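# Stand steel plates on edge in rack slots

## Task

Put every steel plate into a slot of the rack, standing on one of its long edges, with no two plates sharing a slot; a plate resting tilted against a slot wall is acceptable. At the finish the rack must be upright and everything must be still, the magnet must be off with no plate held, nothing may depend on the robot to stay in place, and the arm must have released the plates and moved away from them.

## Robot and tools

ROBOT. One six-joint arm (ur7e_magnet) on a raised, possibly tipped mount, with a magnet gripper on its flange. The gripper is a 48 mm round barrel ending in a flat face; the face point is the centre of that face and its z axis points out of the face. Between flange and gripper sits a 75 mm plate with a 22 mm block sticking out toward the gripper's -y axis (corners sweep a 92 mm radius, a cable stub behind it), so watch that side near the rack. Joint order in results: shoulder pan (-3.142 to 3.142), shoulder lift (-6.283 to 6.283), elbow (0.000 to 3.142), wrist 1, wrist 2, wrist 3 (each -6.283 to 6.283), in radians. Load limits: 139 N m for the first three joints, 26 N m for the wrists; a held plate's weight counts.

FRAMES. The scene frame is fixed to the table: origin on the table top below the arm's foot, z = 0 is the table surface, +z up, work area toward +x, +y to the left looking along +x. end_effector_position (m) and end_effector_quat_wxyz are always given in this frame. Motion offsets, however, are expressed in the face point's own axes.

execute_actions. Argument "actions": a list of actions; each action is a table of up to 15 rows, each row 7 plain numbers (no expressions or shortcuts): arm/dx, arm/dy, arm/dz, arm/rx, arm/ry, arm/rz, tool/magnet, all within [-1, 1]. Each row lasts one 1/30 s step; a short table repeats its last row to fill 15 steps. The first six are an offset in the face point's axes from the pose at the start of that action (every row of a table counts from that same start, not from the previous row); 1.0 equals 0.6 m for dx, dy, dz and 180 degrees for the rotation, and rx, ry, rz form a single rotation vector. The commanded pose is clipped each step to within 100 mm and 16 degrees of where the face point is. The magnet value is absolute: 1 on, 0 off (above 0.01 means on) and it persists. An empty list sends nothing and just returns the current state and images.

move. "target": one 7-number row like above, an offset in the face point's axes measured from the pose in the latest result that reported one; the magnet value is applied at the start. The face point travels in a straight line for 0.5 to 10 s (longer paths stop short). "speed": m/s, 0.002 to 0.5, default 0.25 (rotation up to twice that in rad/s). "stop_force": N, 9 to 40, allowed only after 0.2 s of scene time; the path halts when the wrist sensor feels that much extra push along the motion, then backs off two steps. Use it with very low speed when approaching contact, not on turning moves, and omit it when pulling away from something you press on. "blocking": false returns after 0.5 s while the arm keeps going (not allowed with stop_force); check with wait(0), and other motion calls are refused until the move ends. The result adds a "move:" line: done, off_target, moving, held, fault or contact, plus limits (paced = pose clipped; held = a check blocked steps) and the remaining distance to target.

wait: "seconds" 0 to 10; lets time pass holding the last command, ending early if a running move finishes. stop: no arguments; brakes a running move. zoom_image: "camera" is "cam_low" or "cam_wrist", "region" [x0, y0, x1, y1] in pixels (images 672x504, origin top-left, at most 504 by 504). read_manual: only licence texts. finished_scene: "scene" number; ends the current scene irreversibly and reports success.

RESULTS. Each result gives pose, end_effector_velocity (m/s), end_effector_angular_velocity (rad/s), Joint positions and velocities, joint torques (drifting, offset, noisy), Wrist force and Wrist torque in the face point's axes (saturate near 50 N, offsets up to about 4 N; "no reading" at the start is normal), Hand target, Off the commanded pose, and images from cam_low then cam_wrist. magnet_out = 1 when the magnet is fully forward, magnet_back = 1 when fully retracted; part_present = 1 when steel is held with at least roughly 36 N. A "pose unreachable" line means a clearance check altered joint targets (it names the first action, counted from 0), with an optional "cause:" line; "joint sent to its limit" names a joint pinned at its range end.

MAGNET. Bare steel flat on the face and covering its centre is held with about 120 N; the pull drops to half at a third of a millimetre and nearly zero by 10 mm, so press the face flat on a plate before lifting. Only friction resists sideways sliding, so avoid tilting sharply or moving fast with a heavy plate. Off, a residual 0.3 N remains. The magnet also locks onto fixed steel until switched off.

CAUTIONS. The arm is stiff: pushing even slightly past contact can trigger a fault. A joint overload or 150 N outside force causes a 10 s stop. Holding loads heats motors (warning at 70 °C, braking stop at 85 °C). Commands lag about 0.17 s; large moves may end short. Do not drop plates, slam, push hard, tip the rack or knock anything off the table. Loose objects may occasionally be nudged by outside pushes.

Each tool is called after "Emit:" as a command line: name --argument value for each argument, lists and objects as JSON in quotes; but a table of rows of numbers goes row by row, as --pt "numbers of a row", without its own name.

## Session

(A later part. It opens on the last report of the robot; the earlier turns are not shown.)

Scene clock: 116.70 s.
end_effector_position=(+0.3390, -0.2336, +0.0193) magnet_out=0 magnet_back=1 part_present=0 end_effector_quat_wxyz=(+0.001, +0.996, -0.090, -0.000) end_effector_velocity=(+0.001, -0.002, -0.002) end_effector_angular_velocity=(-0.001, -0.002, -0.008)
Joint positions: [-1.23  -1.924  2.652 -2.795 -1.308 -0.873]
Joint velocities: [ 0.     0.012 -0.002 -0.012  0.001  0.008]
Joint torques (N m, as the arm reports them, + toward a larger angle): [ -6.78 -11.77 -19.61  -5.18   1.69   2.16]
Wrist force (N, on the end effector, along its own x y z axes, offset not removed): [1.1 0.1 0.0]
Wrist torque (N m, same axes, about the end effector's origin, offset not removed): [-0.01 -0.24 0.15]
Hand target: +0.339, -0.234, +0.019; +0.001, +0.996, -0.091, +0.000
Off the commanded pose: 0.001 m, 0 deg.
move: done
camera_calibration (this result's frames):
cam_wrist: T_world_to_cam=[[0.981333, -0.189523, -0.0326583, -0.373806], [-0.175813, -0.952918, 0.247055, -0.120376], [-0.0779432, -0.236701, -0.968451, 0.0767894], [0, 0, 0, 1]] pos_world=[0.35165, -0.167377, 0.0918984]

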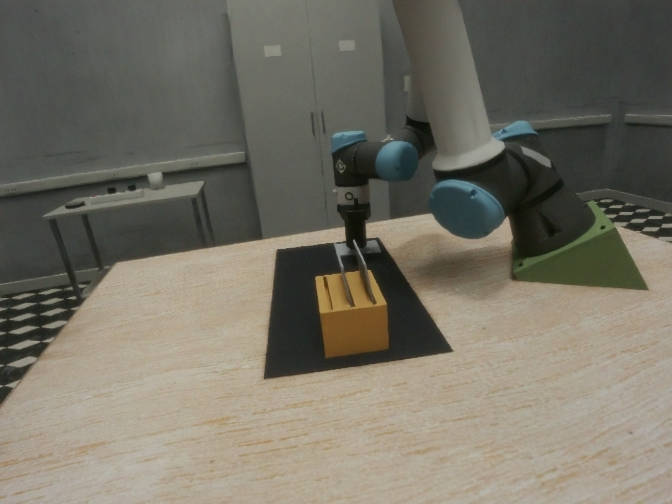

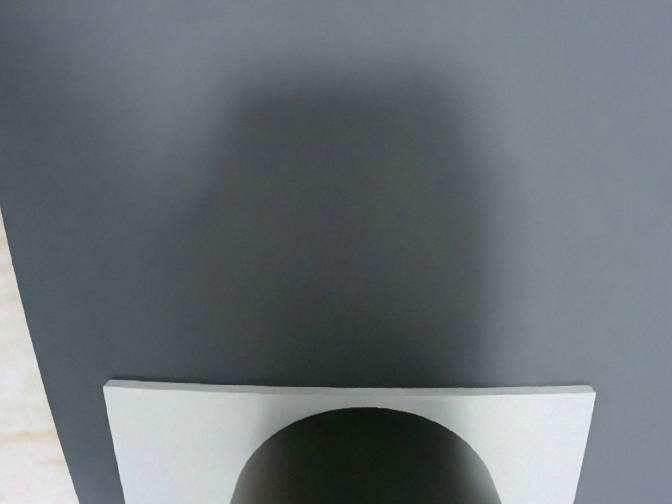

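Emit:
move --target '[0,0,0.018,0,0,0,0]' --speed 0.03

Emit:
move --target '[0,0,0.015,0,0,0,0]' --speed 0.003 --stop_force 9

Emit:
execute_actions --actions '[[[0,0,0,0,0,0,1]]]'

Emit:
move --target '[0,0,-0.15,0,0,0,1]' --speed 0.2

Emit:
move --target '[0.1175,-0.5608,-0.175,0,0,-0.5211,1]' --speed 0.35

Emit:
move --target '[0,0,0.09,0.5,0,0,1]' --speed 0.3

Emit:
zoom_image --camera "cam_low" --region '[300, 240, 380, 320]'

Scene clock: 122.90 s.
end_effector_position=(+0.3390, -0.2336, +0.0089) magnet_out=0 magnet_back=1 part_present=0 end_effector_quat_wxyz=(+0.001, +0.996, -0.090, -0.000) end_effector_velocity=(+0.000, -0.001, -0.003) end_effector_angular_velocity=(-0.002, -0.000, -0.000)
Joint positions: [-1.219 -1.869  2.656 -2.855 -1.314 -0.863]
Joint velocities: [ 0.003  0.017 -0.    -0.019 -0.002  0.003]
Joint torques (N m, as the arm reports them, + toward a larger angle): [ 15.93 -13.13   1.59  -5.02  -1.65   2.15]
Wrist force (N, on the end effector, along its own x y z axes, offset not removed): [3.8 0.0 -1.0]
Wrist torque (N m, same axes, about the end effector's origin, offset not removed): [-0.03 -0.44 0.17]
Hand target: +0.339, -0.234, +0.008; +0.001, +0.996, -0.090, -0.000
Off the commanded pose: 0.000 m, 0 deg.
move: done
camera_calibration (this result's frames):
cam_wrist: T_world_to_cam=[[0.981327, -0.189543, -0.0327208, -0.374124], [-0.175829, -0.952951, 0.246919, -0.117848], [-0.0779831, -0.236555, -0.968483, 0.0667832], [0, 0, 0, 1]] pos_world=[0.351625, -0.167418, 0.0815357]

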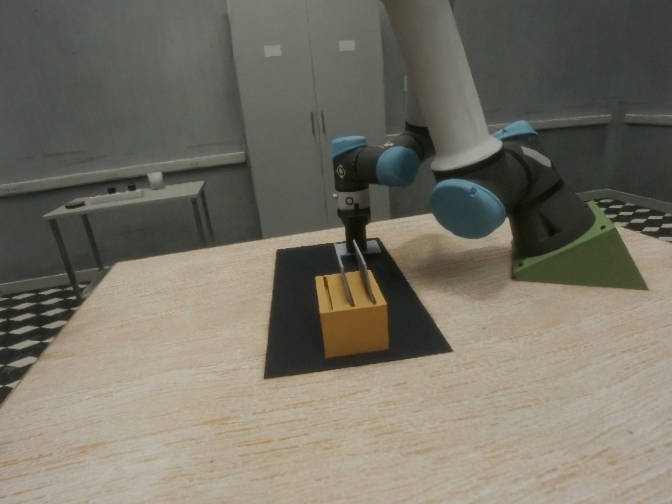

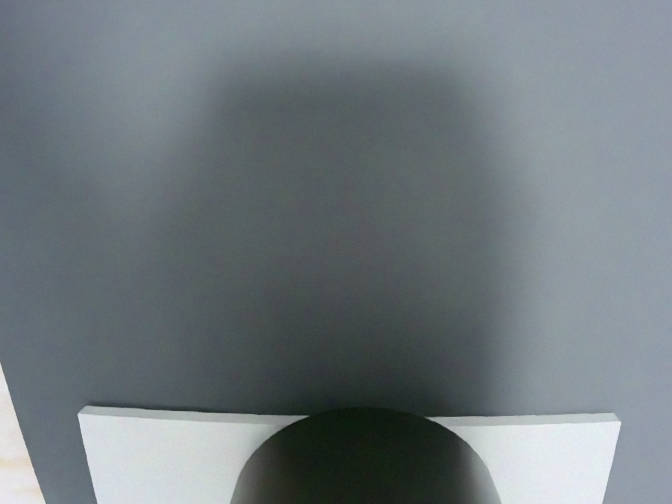

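Scene clock: 124.60 s.
end_effector_position=(+0.3390, -0.2337, +0.0050) magnet_out=0 magnet_back=1 part_present=0 end_effector_quat_wxyz=(+0.001, +0.996, -0.090, +0.000) end_effector_velocity=(-0.000, +0.001, +0.001) end_effector_angular_velocity=(+0.002, +0.001, +0.001)
Joint positions: [-1.215 -1.848  2.656 -2.878 -1.316 -0.859]
Joint velocities: [ 0.001 -0.006  0.     0.007  0.    -0.001]
Joint torques (N m, as the arm reports them, + toward a larger angle): [  1.98 -16.2    4.79   3.39  -0.28  -0.4 ]
Wrist force (N, on the end effector, along its own x y z axes, offset not removed): [4.3 4.8 -39.1]
Wrist torque (N m, same axes, about the end effector's origin, offset not removed): [0.51 -0.50 0.16]
Hand target: +0.339, -0.234, +0.005; +0.001, +0.996, -0.090, +0.000
Off the commanded pose: 0.005 m, 0 deg.
move: contact
camera_calibration (this result's frames):
cam_wrist: T_world_to_cam=[[0.981348, -0.189465, -0.0325543, -0.374314], [-0.175774, -0.952902, 0.247145, -0.116927], [-0.0778463, -0.236813, -0.968431, 0.0629573], [0, 0, 0, 1]] pos_world=[0.35168, -0.16743, 0.0776822]

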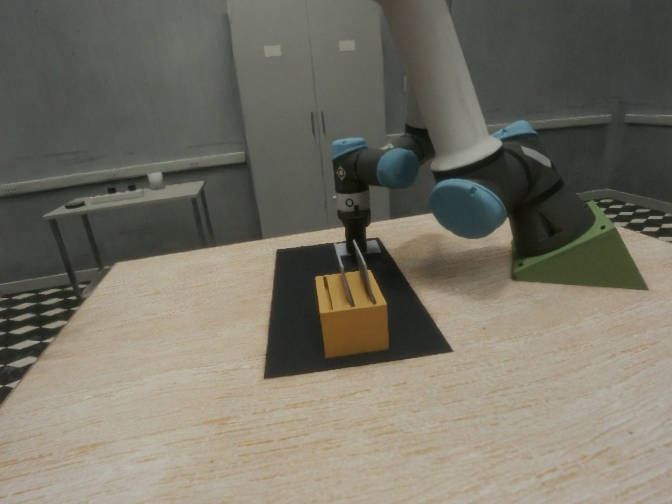

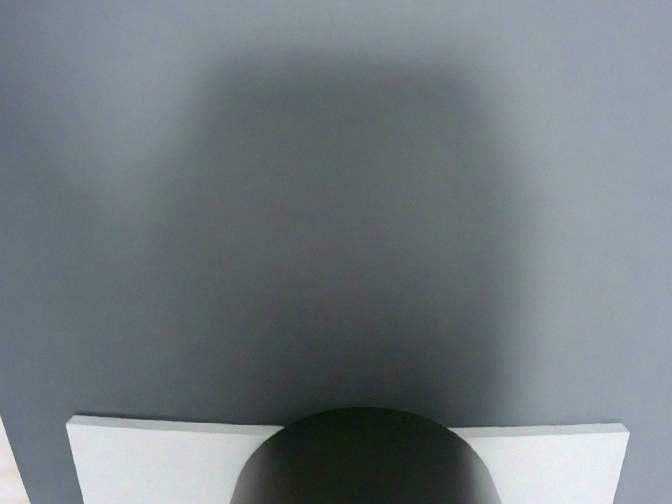

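Scene clock: 125.10 s.
end_effector_position=(+0.3390, -0.2337, +0.0051) magnet_out=1 magnet_back=0 part_present=1 end_effector_quat_wxyz=(+0.001, +0.996, -0.090, +0.000) end_effector_velocity=(-0.001, +0.001, -0.001) end_effector_angular_velocity=(+0.004, +0.002, -0.003)
Joint positions: [-1.215 -1.849  2.656 -2.878 -1.316 -0.859]
Joint velocities: [0.    0.002 0.001 0.002 0.001 0.002]
Joint torques (N m, as the arm reports them, + toward a larger angle): [ 4.62 -1.02  5.09 -1.64  0.2  -2.34]
Wrist force (N, on the end effector, along its own x y z axes, offset not removed): [0.7 -1.0 -41.5]
Wrist torque (N m, same axes, about the end effector's origin, offset not removed): [0.42 -0.43 0.30]
Hand target: +0.339, -0.234, +0.005; +0.001, +0.996, -0.090, +0.000
Off the commanded pose: 0.000 m, 0 deg.
camera_calibration (this result's frames):
cam_wrist: T_world_to_cam=[[0.981347, -0.189466, -0.0325578, -0.374313], [-0.175775, -0.952903, 0.247141, -0.116925], [-0.0778493, -0.236809, -0.968432, 0.0629767], [0, 0, 0, 1]] pos_world=[0.351682, -0.167424, 0.0776988]

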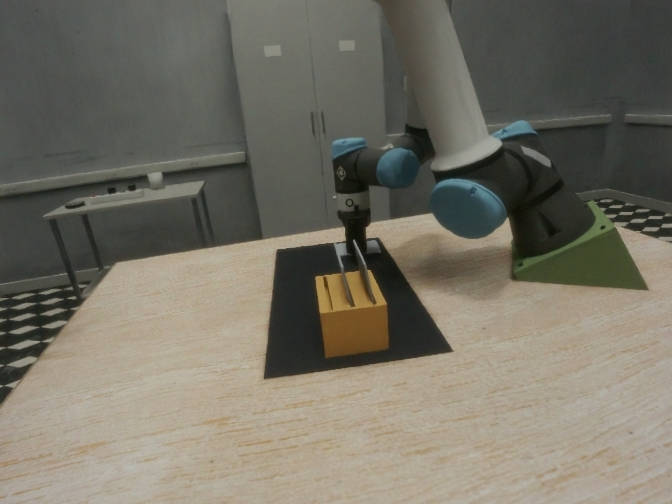

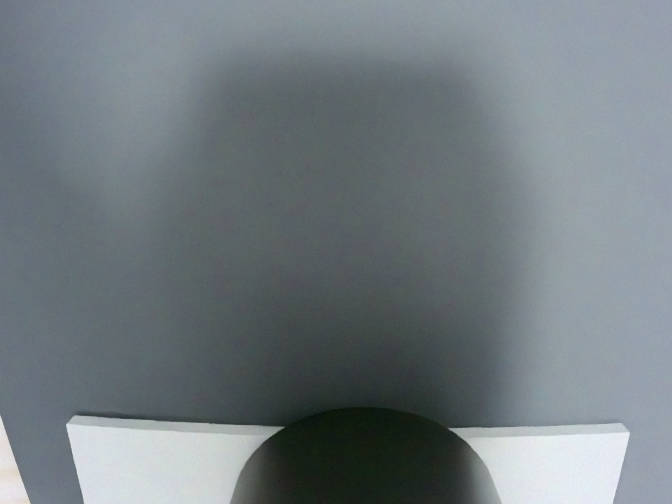

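Scene clock: 126.30 s.
end_effector_position=(+0.3392, -0.2334, +0.0945) magnet_out=1 magnet_back=0 part_present=1 end_effector_quat_wxyz=(+0.001, +0.996, -0.090, +0.000) end_effector_velocity=(-0.002, +0.001, +0.003) end_effector_angular_velocity=(+0.010, -0.001, +0.002)
Joint positions: [-1.33  -2.278  2.587 -2.351 -1.263 -0.964]
Joint velocities: [-0.016 -0.018 -0.004  0.036  0.012 -0.019]
Joint torques (N m, as the arm reports them, + toward a larger angle): [ -4.09 -16.08 -28.65  -0.87   1.63  -2.6 ]
Wrist force (N, on the end effector, along its own x y z axes, offset not removed): [3.5 -1.0 -0.2]
Wrist torque (N m, same axes, about the end effector's origin, offset not removed): [-0.22 -0.53 0.21]
Hand target: +0.339, -0.233, +0.095; +0.001, +0.996, -0.090, +0.000
Off the commanded pose: 0.001 m, 0 deg.
move: done
camera_calibration (this result's frames):
cam_wrist: T_world_to_cam=[[0.981303, -0.189726, -0.032383, -0.371633], [-0.175964, -0.952528, 0.248451, -0.138722], [-0.0779833, -0.238108, -0.968103, 0.149432], [0, 0, 0, 1]] pos_world=[0.351927, -0.167064, 0.167097]

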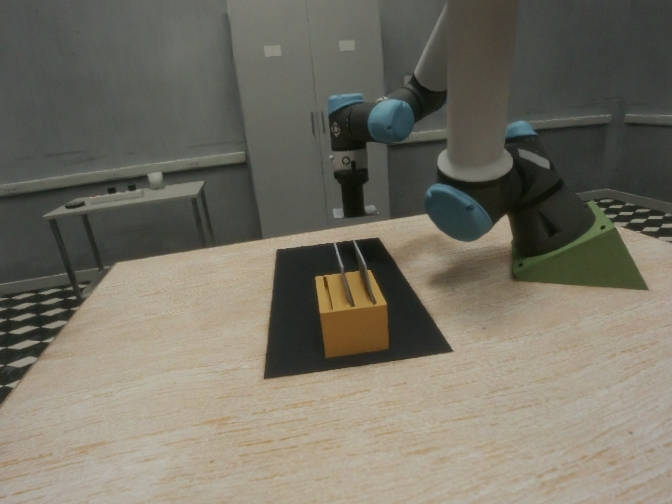

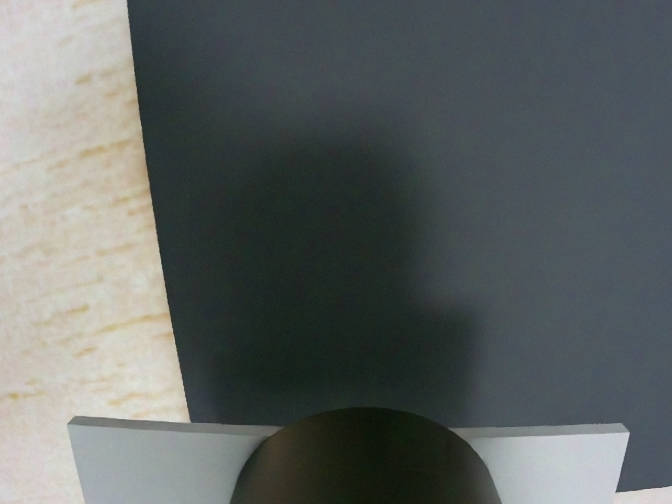

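Scene clock: 129.33 s.
end_effector_position=(+0.4689, +0.0845, +0.1982) magnet_out=1 magnet_back=0 part_present=1 end_effector_quat_wxyz=(+0.001, +0.747, +0.665, -0.002) end_effector_velocity=(+0.001, +0.003, +0.000) end_effector_angular_velocity=(-0.001, +0.002, +0.011)
Joint positions: [ 0.151 -1.878  2.254 -2.326 -1.986 -1.275]
Joint velocities: [ 0.007  0.008 -0.007  0.004 -0.004 -0.002]
Joint torques (N m, as the arm reports them, + toward a larger angle): [ 18.35 -15.87 -28.36  -1.09  -1.72  -2.29]
Wrist force (N, on the end effector, along its own x y z axes, offset not removed): [2.3 -1.0 0.3]
Wrist torque (N m, same axes, about the end effector's origin, offset not removed): [-0.02 -0.39 0.23]
Hand target: +0.469, +0.085, +0.198; +0.001, +0.746, +0.666, -0.002
Off the commanded pose: 0.001 m, 0 deg.
move: done
camera_calibration (this result's frames):
cam_wrist: T_world_to_cam=[[0.124847, 0.991525, -0.0359345, -0.132742], [0.963114, -0.112409, 0.244489, -0.443206], [0.238378, -0.0651329, -0.968986, 0.172776], [0, 0, 0, 1]] pos_world=[0.402244, 0.0930496, 0.271007]

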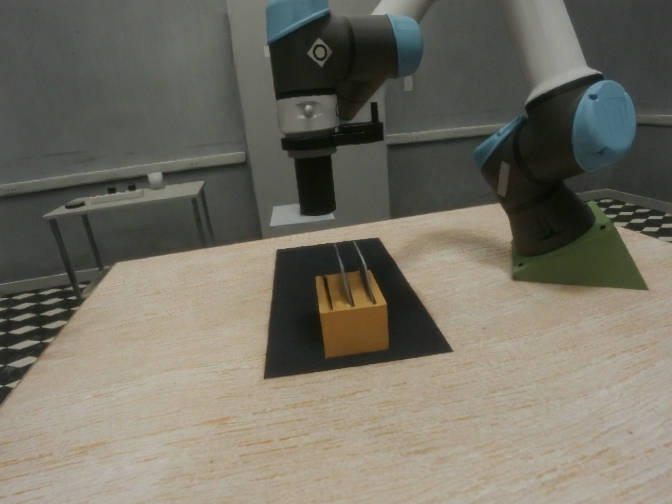

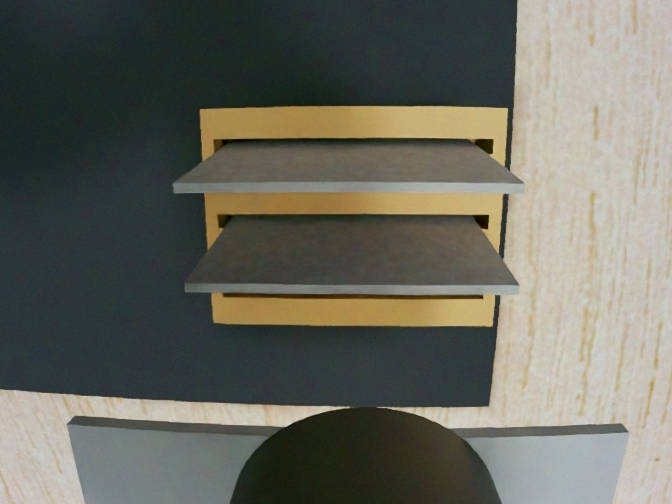

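Scene clock: 132.57 s.
end_effector_position=(+0.4692, +0.0843, +0.1448) magnet_out=1 magnet_back=0 part_present=1 end_effector_quat_wxyz=(+0.528, -0.530, -0.469, +0.470) end_effector_velocity=(-0.000, +0.000, -0.000) end_effector_angular_velocity=(+0.004, +0.019, +0.003)
Joint positions: [-0.117 -1.209  1.553 -0.83  -1.535 -1.267]
Joint velocities: [-0.001  0.01  -0.005  0.015  0.003 -0.002]
Joint torques (N m, as the arm reports them, + toward a larger angle): [  5.37 -42.02 -24.43   4.5    2.25  -2.54]
Wrist force (N, on the end effector, along its own x y z axes, offset not removed): [2.8 3.1 0.5]
Wrist torque (N m, same axes, about the end effector's origin, offset not removed): [0.05 -0.44 0.19]
Hand target: +0.469, +0.084, +0.145; +0.528, -0.529, -0.469, +0.471
Off the commanded pose: 0.001 m, 0 deg.
move: done
camera_calibration (this result's frames):
cam_wrist: T_world_to_cam=[[0.085145, 0.996289, -0.0125832, -0.119574], [0.244492, -0.0331345, -0.969085, 0.075826], [-0.965906, 0.0794362, -0.246406, 0.569202], [0, 0, 0, 1]] pos_world=[0.541438, 0.0764276, 0.212232]

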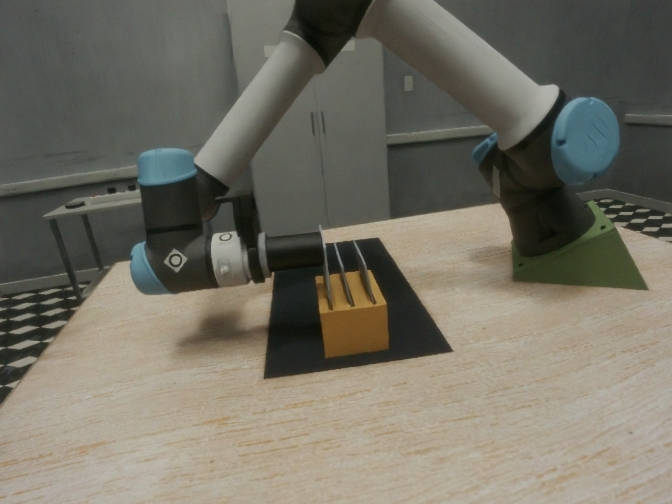

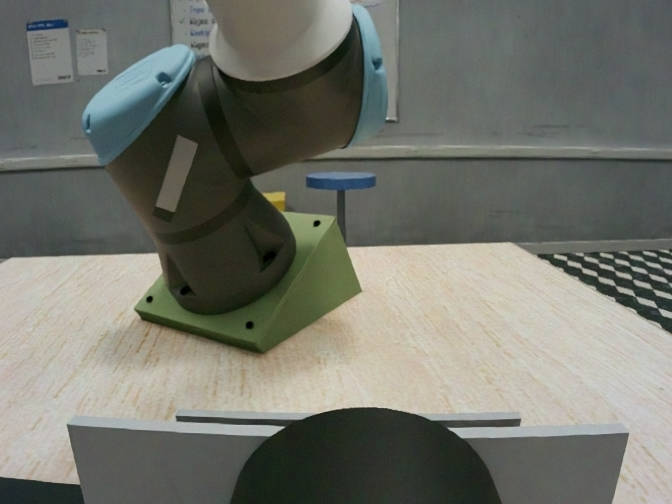

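Region (300, 240, 380, 320) of cam_low's 672x504 image, scaled by 6.300, with more detail than that image has.

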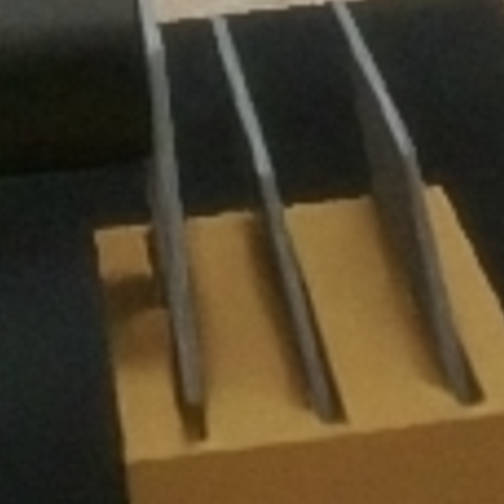

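Emit:
move --target '[0.001,0.06,0,0,0,0,1]' --speed 0.007 --stop_force 9

Scene clock: 138.40 s.
end_effector_position=(+0.4693, +0.0845, +0.1155) magnet_out=1 magnet_back=0 part_present=1 end_effector_quat_wxyz=(+0.528, -0.529, -0.469, +0.470) end_effector_velocity=(-0.000, -0.000, +0.002) end_effector_angular_velocity=(+0.000, +0.001, +0.000)
Joint positions: [-0.132 -1.164  1.556 -0.877 -1.548 -1.274]
Joint velocities: [ 0.    -0.003  0.001  0.003  0.     0.   ]
Joint torques (N m, as the arm reports them, + toward a larger angle): [ 18.15 -56.12  -2.47   3.21   0.89  -0.91]
Wrist force (N, on the end effector, along its own x y z axes, offset not removed): [-1.6 -4.4 0.2]
Wrist torque (N m, same axes, about the end effector's origin, offset not removed): [0.08 -0.06 -0.02]
Hand target: +0.469, +0.085, +0.116; +0.528, -0.529, -0.469, +0.470
Off the commanded pose: 0.007 m, 0 deg.
move: contact
camera_calibration (this result's frames):
cam_wrist: T_world_to_cam=[[0.085165, 0.996288, -0.0125466, -0.120259], [0.244288, -0.033087, -0.969138, 0.0475175], [-0.965956, 0.0794717, -0.246199, 0.562102], [0, 0, 0, 1]] pos_world=[0.5416, 0.0767131, 0.182931]

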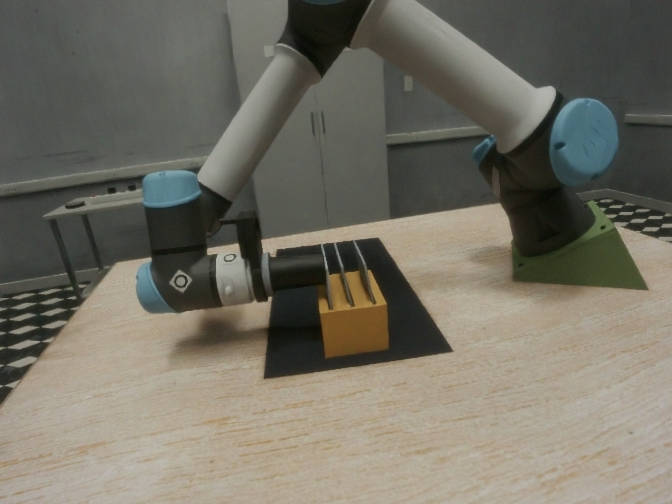

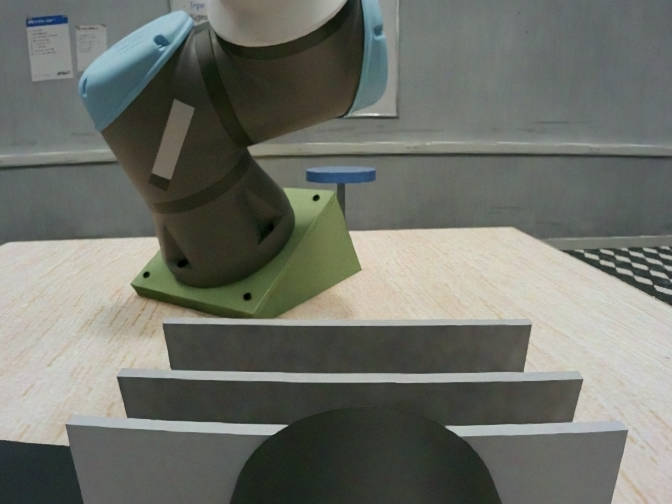

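Emit:
execute_actions --actions '[[[0,0,0,0,0,0,0]]]'

Emit:
move --target '[0,-0.05,-0.12,0,0,0,0]' --speed 0.15

Emit:
finished_scene --scene 1

Scene clock: 142.27 s.
end_effector_position=(+0.4693, +0.0846, +0.1156) magnet_out=0 magnet_back=1 part_present=0 end_effector_quat_wxyz=(+0.528, -0.529, -0.469, +0.470) end_effector_velocity=(-0.000, -0.000, +0.000) end_effector_angular_velocity=(+0.002, +0.001, +0.001)
Joint positions: [-0.131 -1.164  1.556 -0.877 -1.548 -1.274]
Joint velocities: [ 0.    -0.     0.001  0.001 -0.001 -0.002]
Joint torques (N m, as the arm reports them, + toward a larger angle): [  4.81 -42.04 -18.75  -0.27  -1.1   -2.64]
Wrist force (N, on the end effector, along its own x y z axes, offset not removed): [0.9 -1.8 -2.0]
Wrist torque (N m, same axes, about the end effector's origin, offset not removed): [-0.24 -0.26 0.20]
Hand target: +0.469, +0.085, +0.116; +0.528, -0.529, -0.469, +0.470
Off the commanded pose: 0.000 m, 0 deg.
camera_calibration (this result's frames):
cam_wrist: T_world_to_cam=[[0.0850779, 0.996295, -0.0125927, -0.120282], [0.244365, -0.0331166, -0.969118, 0.0475493], [-0.965944, 0.0793733, -0.246277, 0.562128], [0, 0, 0, 1]] pos_world=[0.541598, 0.0767929, 0.183006]

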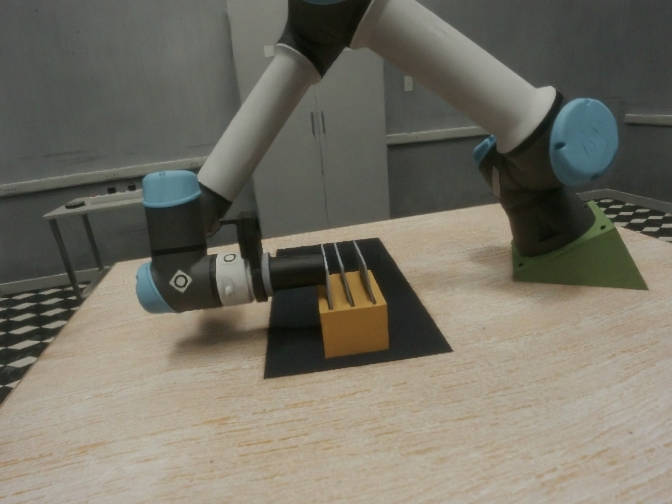

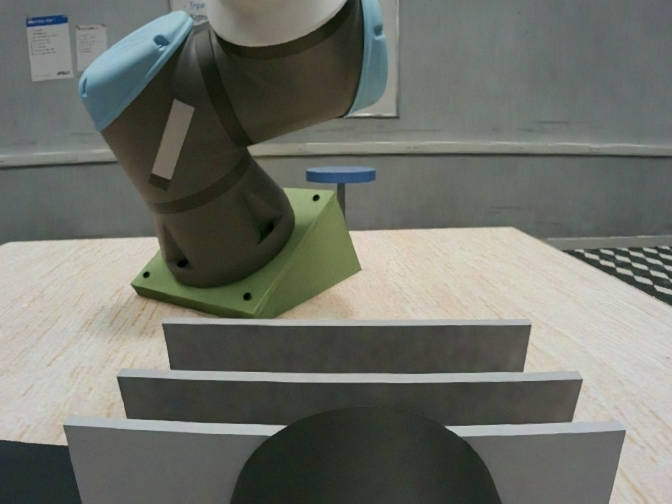

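Scene clock: 143.43 s.
end_effector_position=(+0.5405, +0.0763, +0.1457) magnet_out=0 magnet_back=1 part_present=0 end_effector_quat_wxyz=(+0.528, -0.530, -0.469, +0.470) end_effector_velocity=(+0.003, +0.000, +0.001) end_effector_angular_velocity=(-0.000, +0.000, +0.001)
Joint positions: [-0.12  -1.087  1.284 -0.683 -1.538 -1.269]
Joint velocities: [ 0.002  0.004 -0.012  0.008  0.     0.001]
Joint torques (N m, as the arm reports them, + toward a larger angle): [ 28.26 -46.46 -25.77   3.85   2.27   2.25]
Wrist force (N, on the end effector, along its own x y z axes, offset not removed): [0.5 0.1 -0.2]
Wrist torque (N m, same axes, about the end effector's origin, offset not removed): [0.00 -0.13 0.20]
Hand target: +0.541, +0.076, +0.146; +0.528, -0.529, -0.469, +0.470
Off the commanded pose: 0.000 m, 0 deg.
move: done
camera_calibration (this result's frames):
cam_wrist: T_world_to_cam=[[0.0851795, 0.996286, -0.0126053, -0.117746], [0.244533, -0.0331678, -0.969074, 0.0589625], [-0.965892, 0.0794628, -0.24645, 0.638884], [0, 0, 0, 1]] pos_world=[0.612705, 0.0684969, 0.213108]

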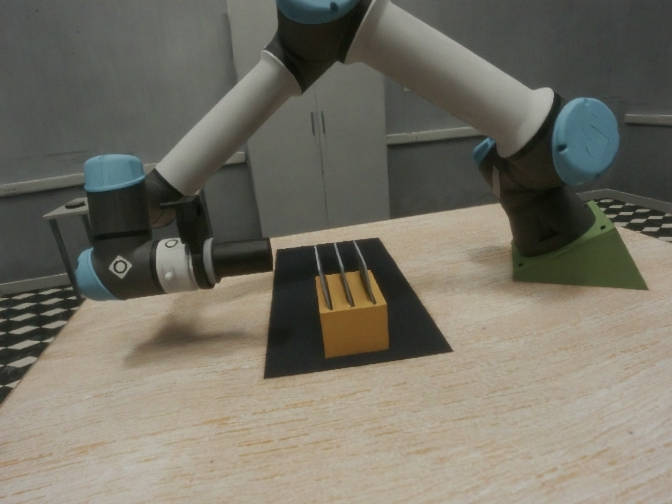

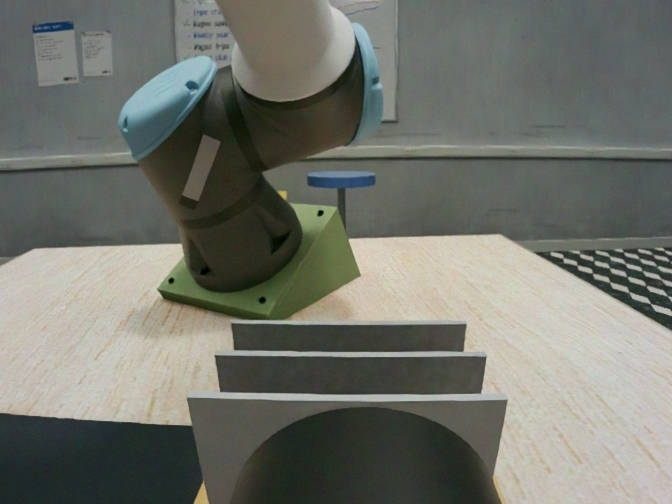

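The scene is finished: the task was done.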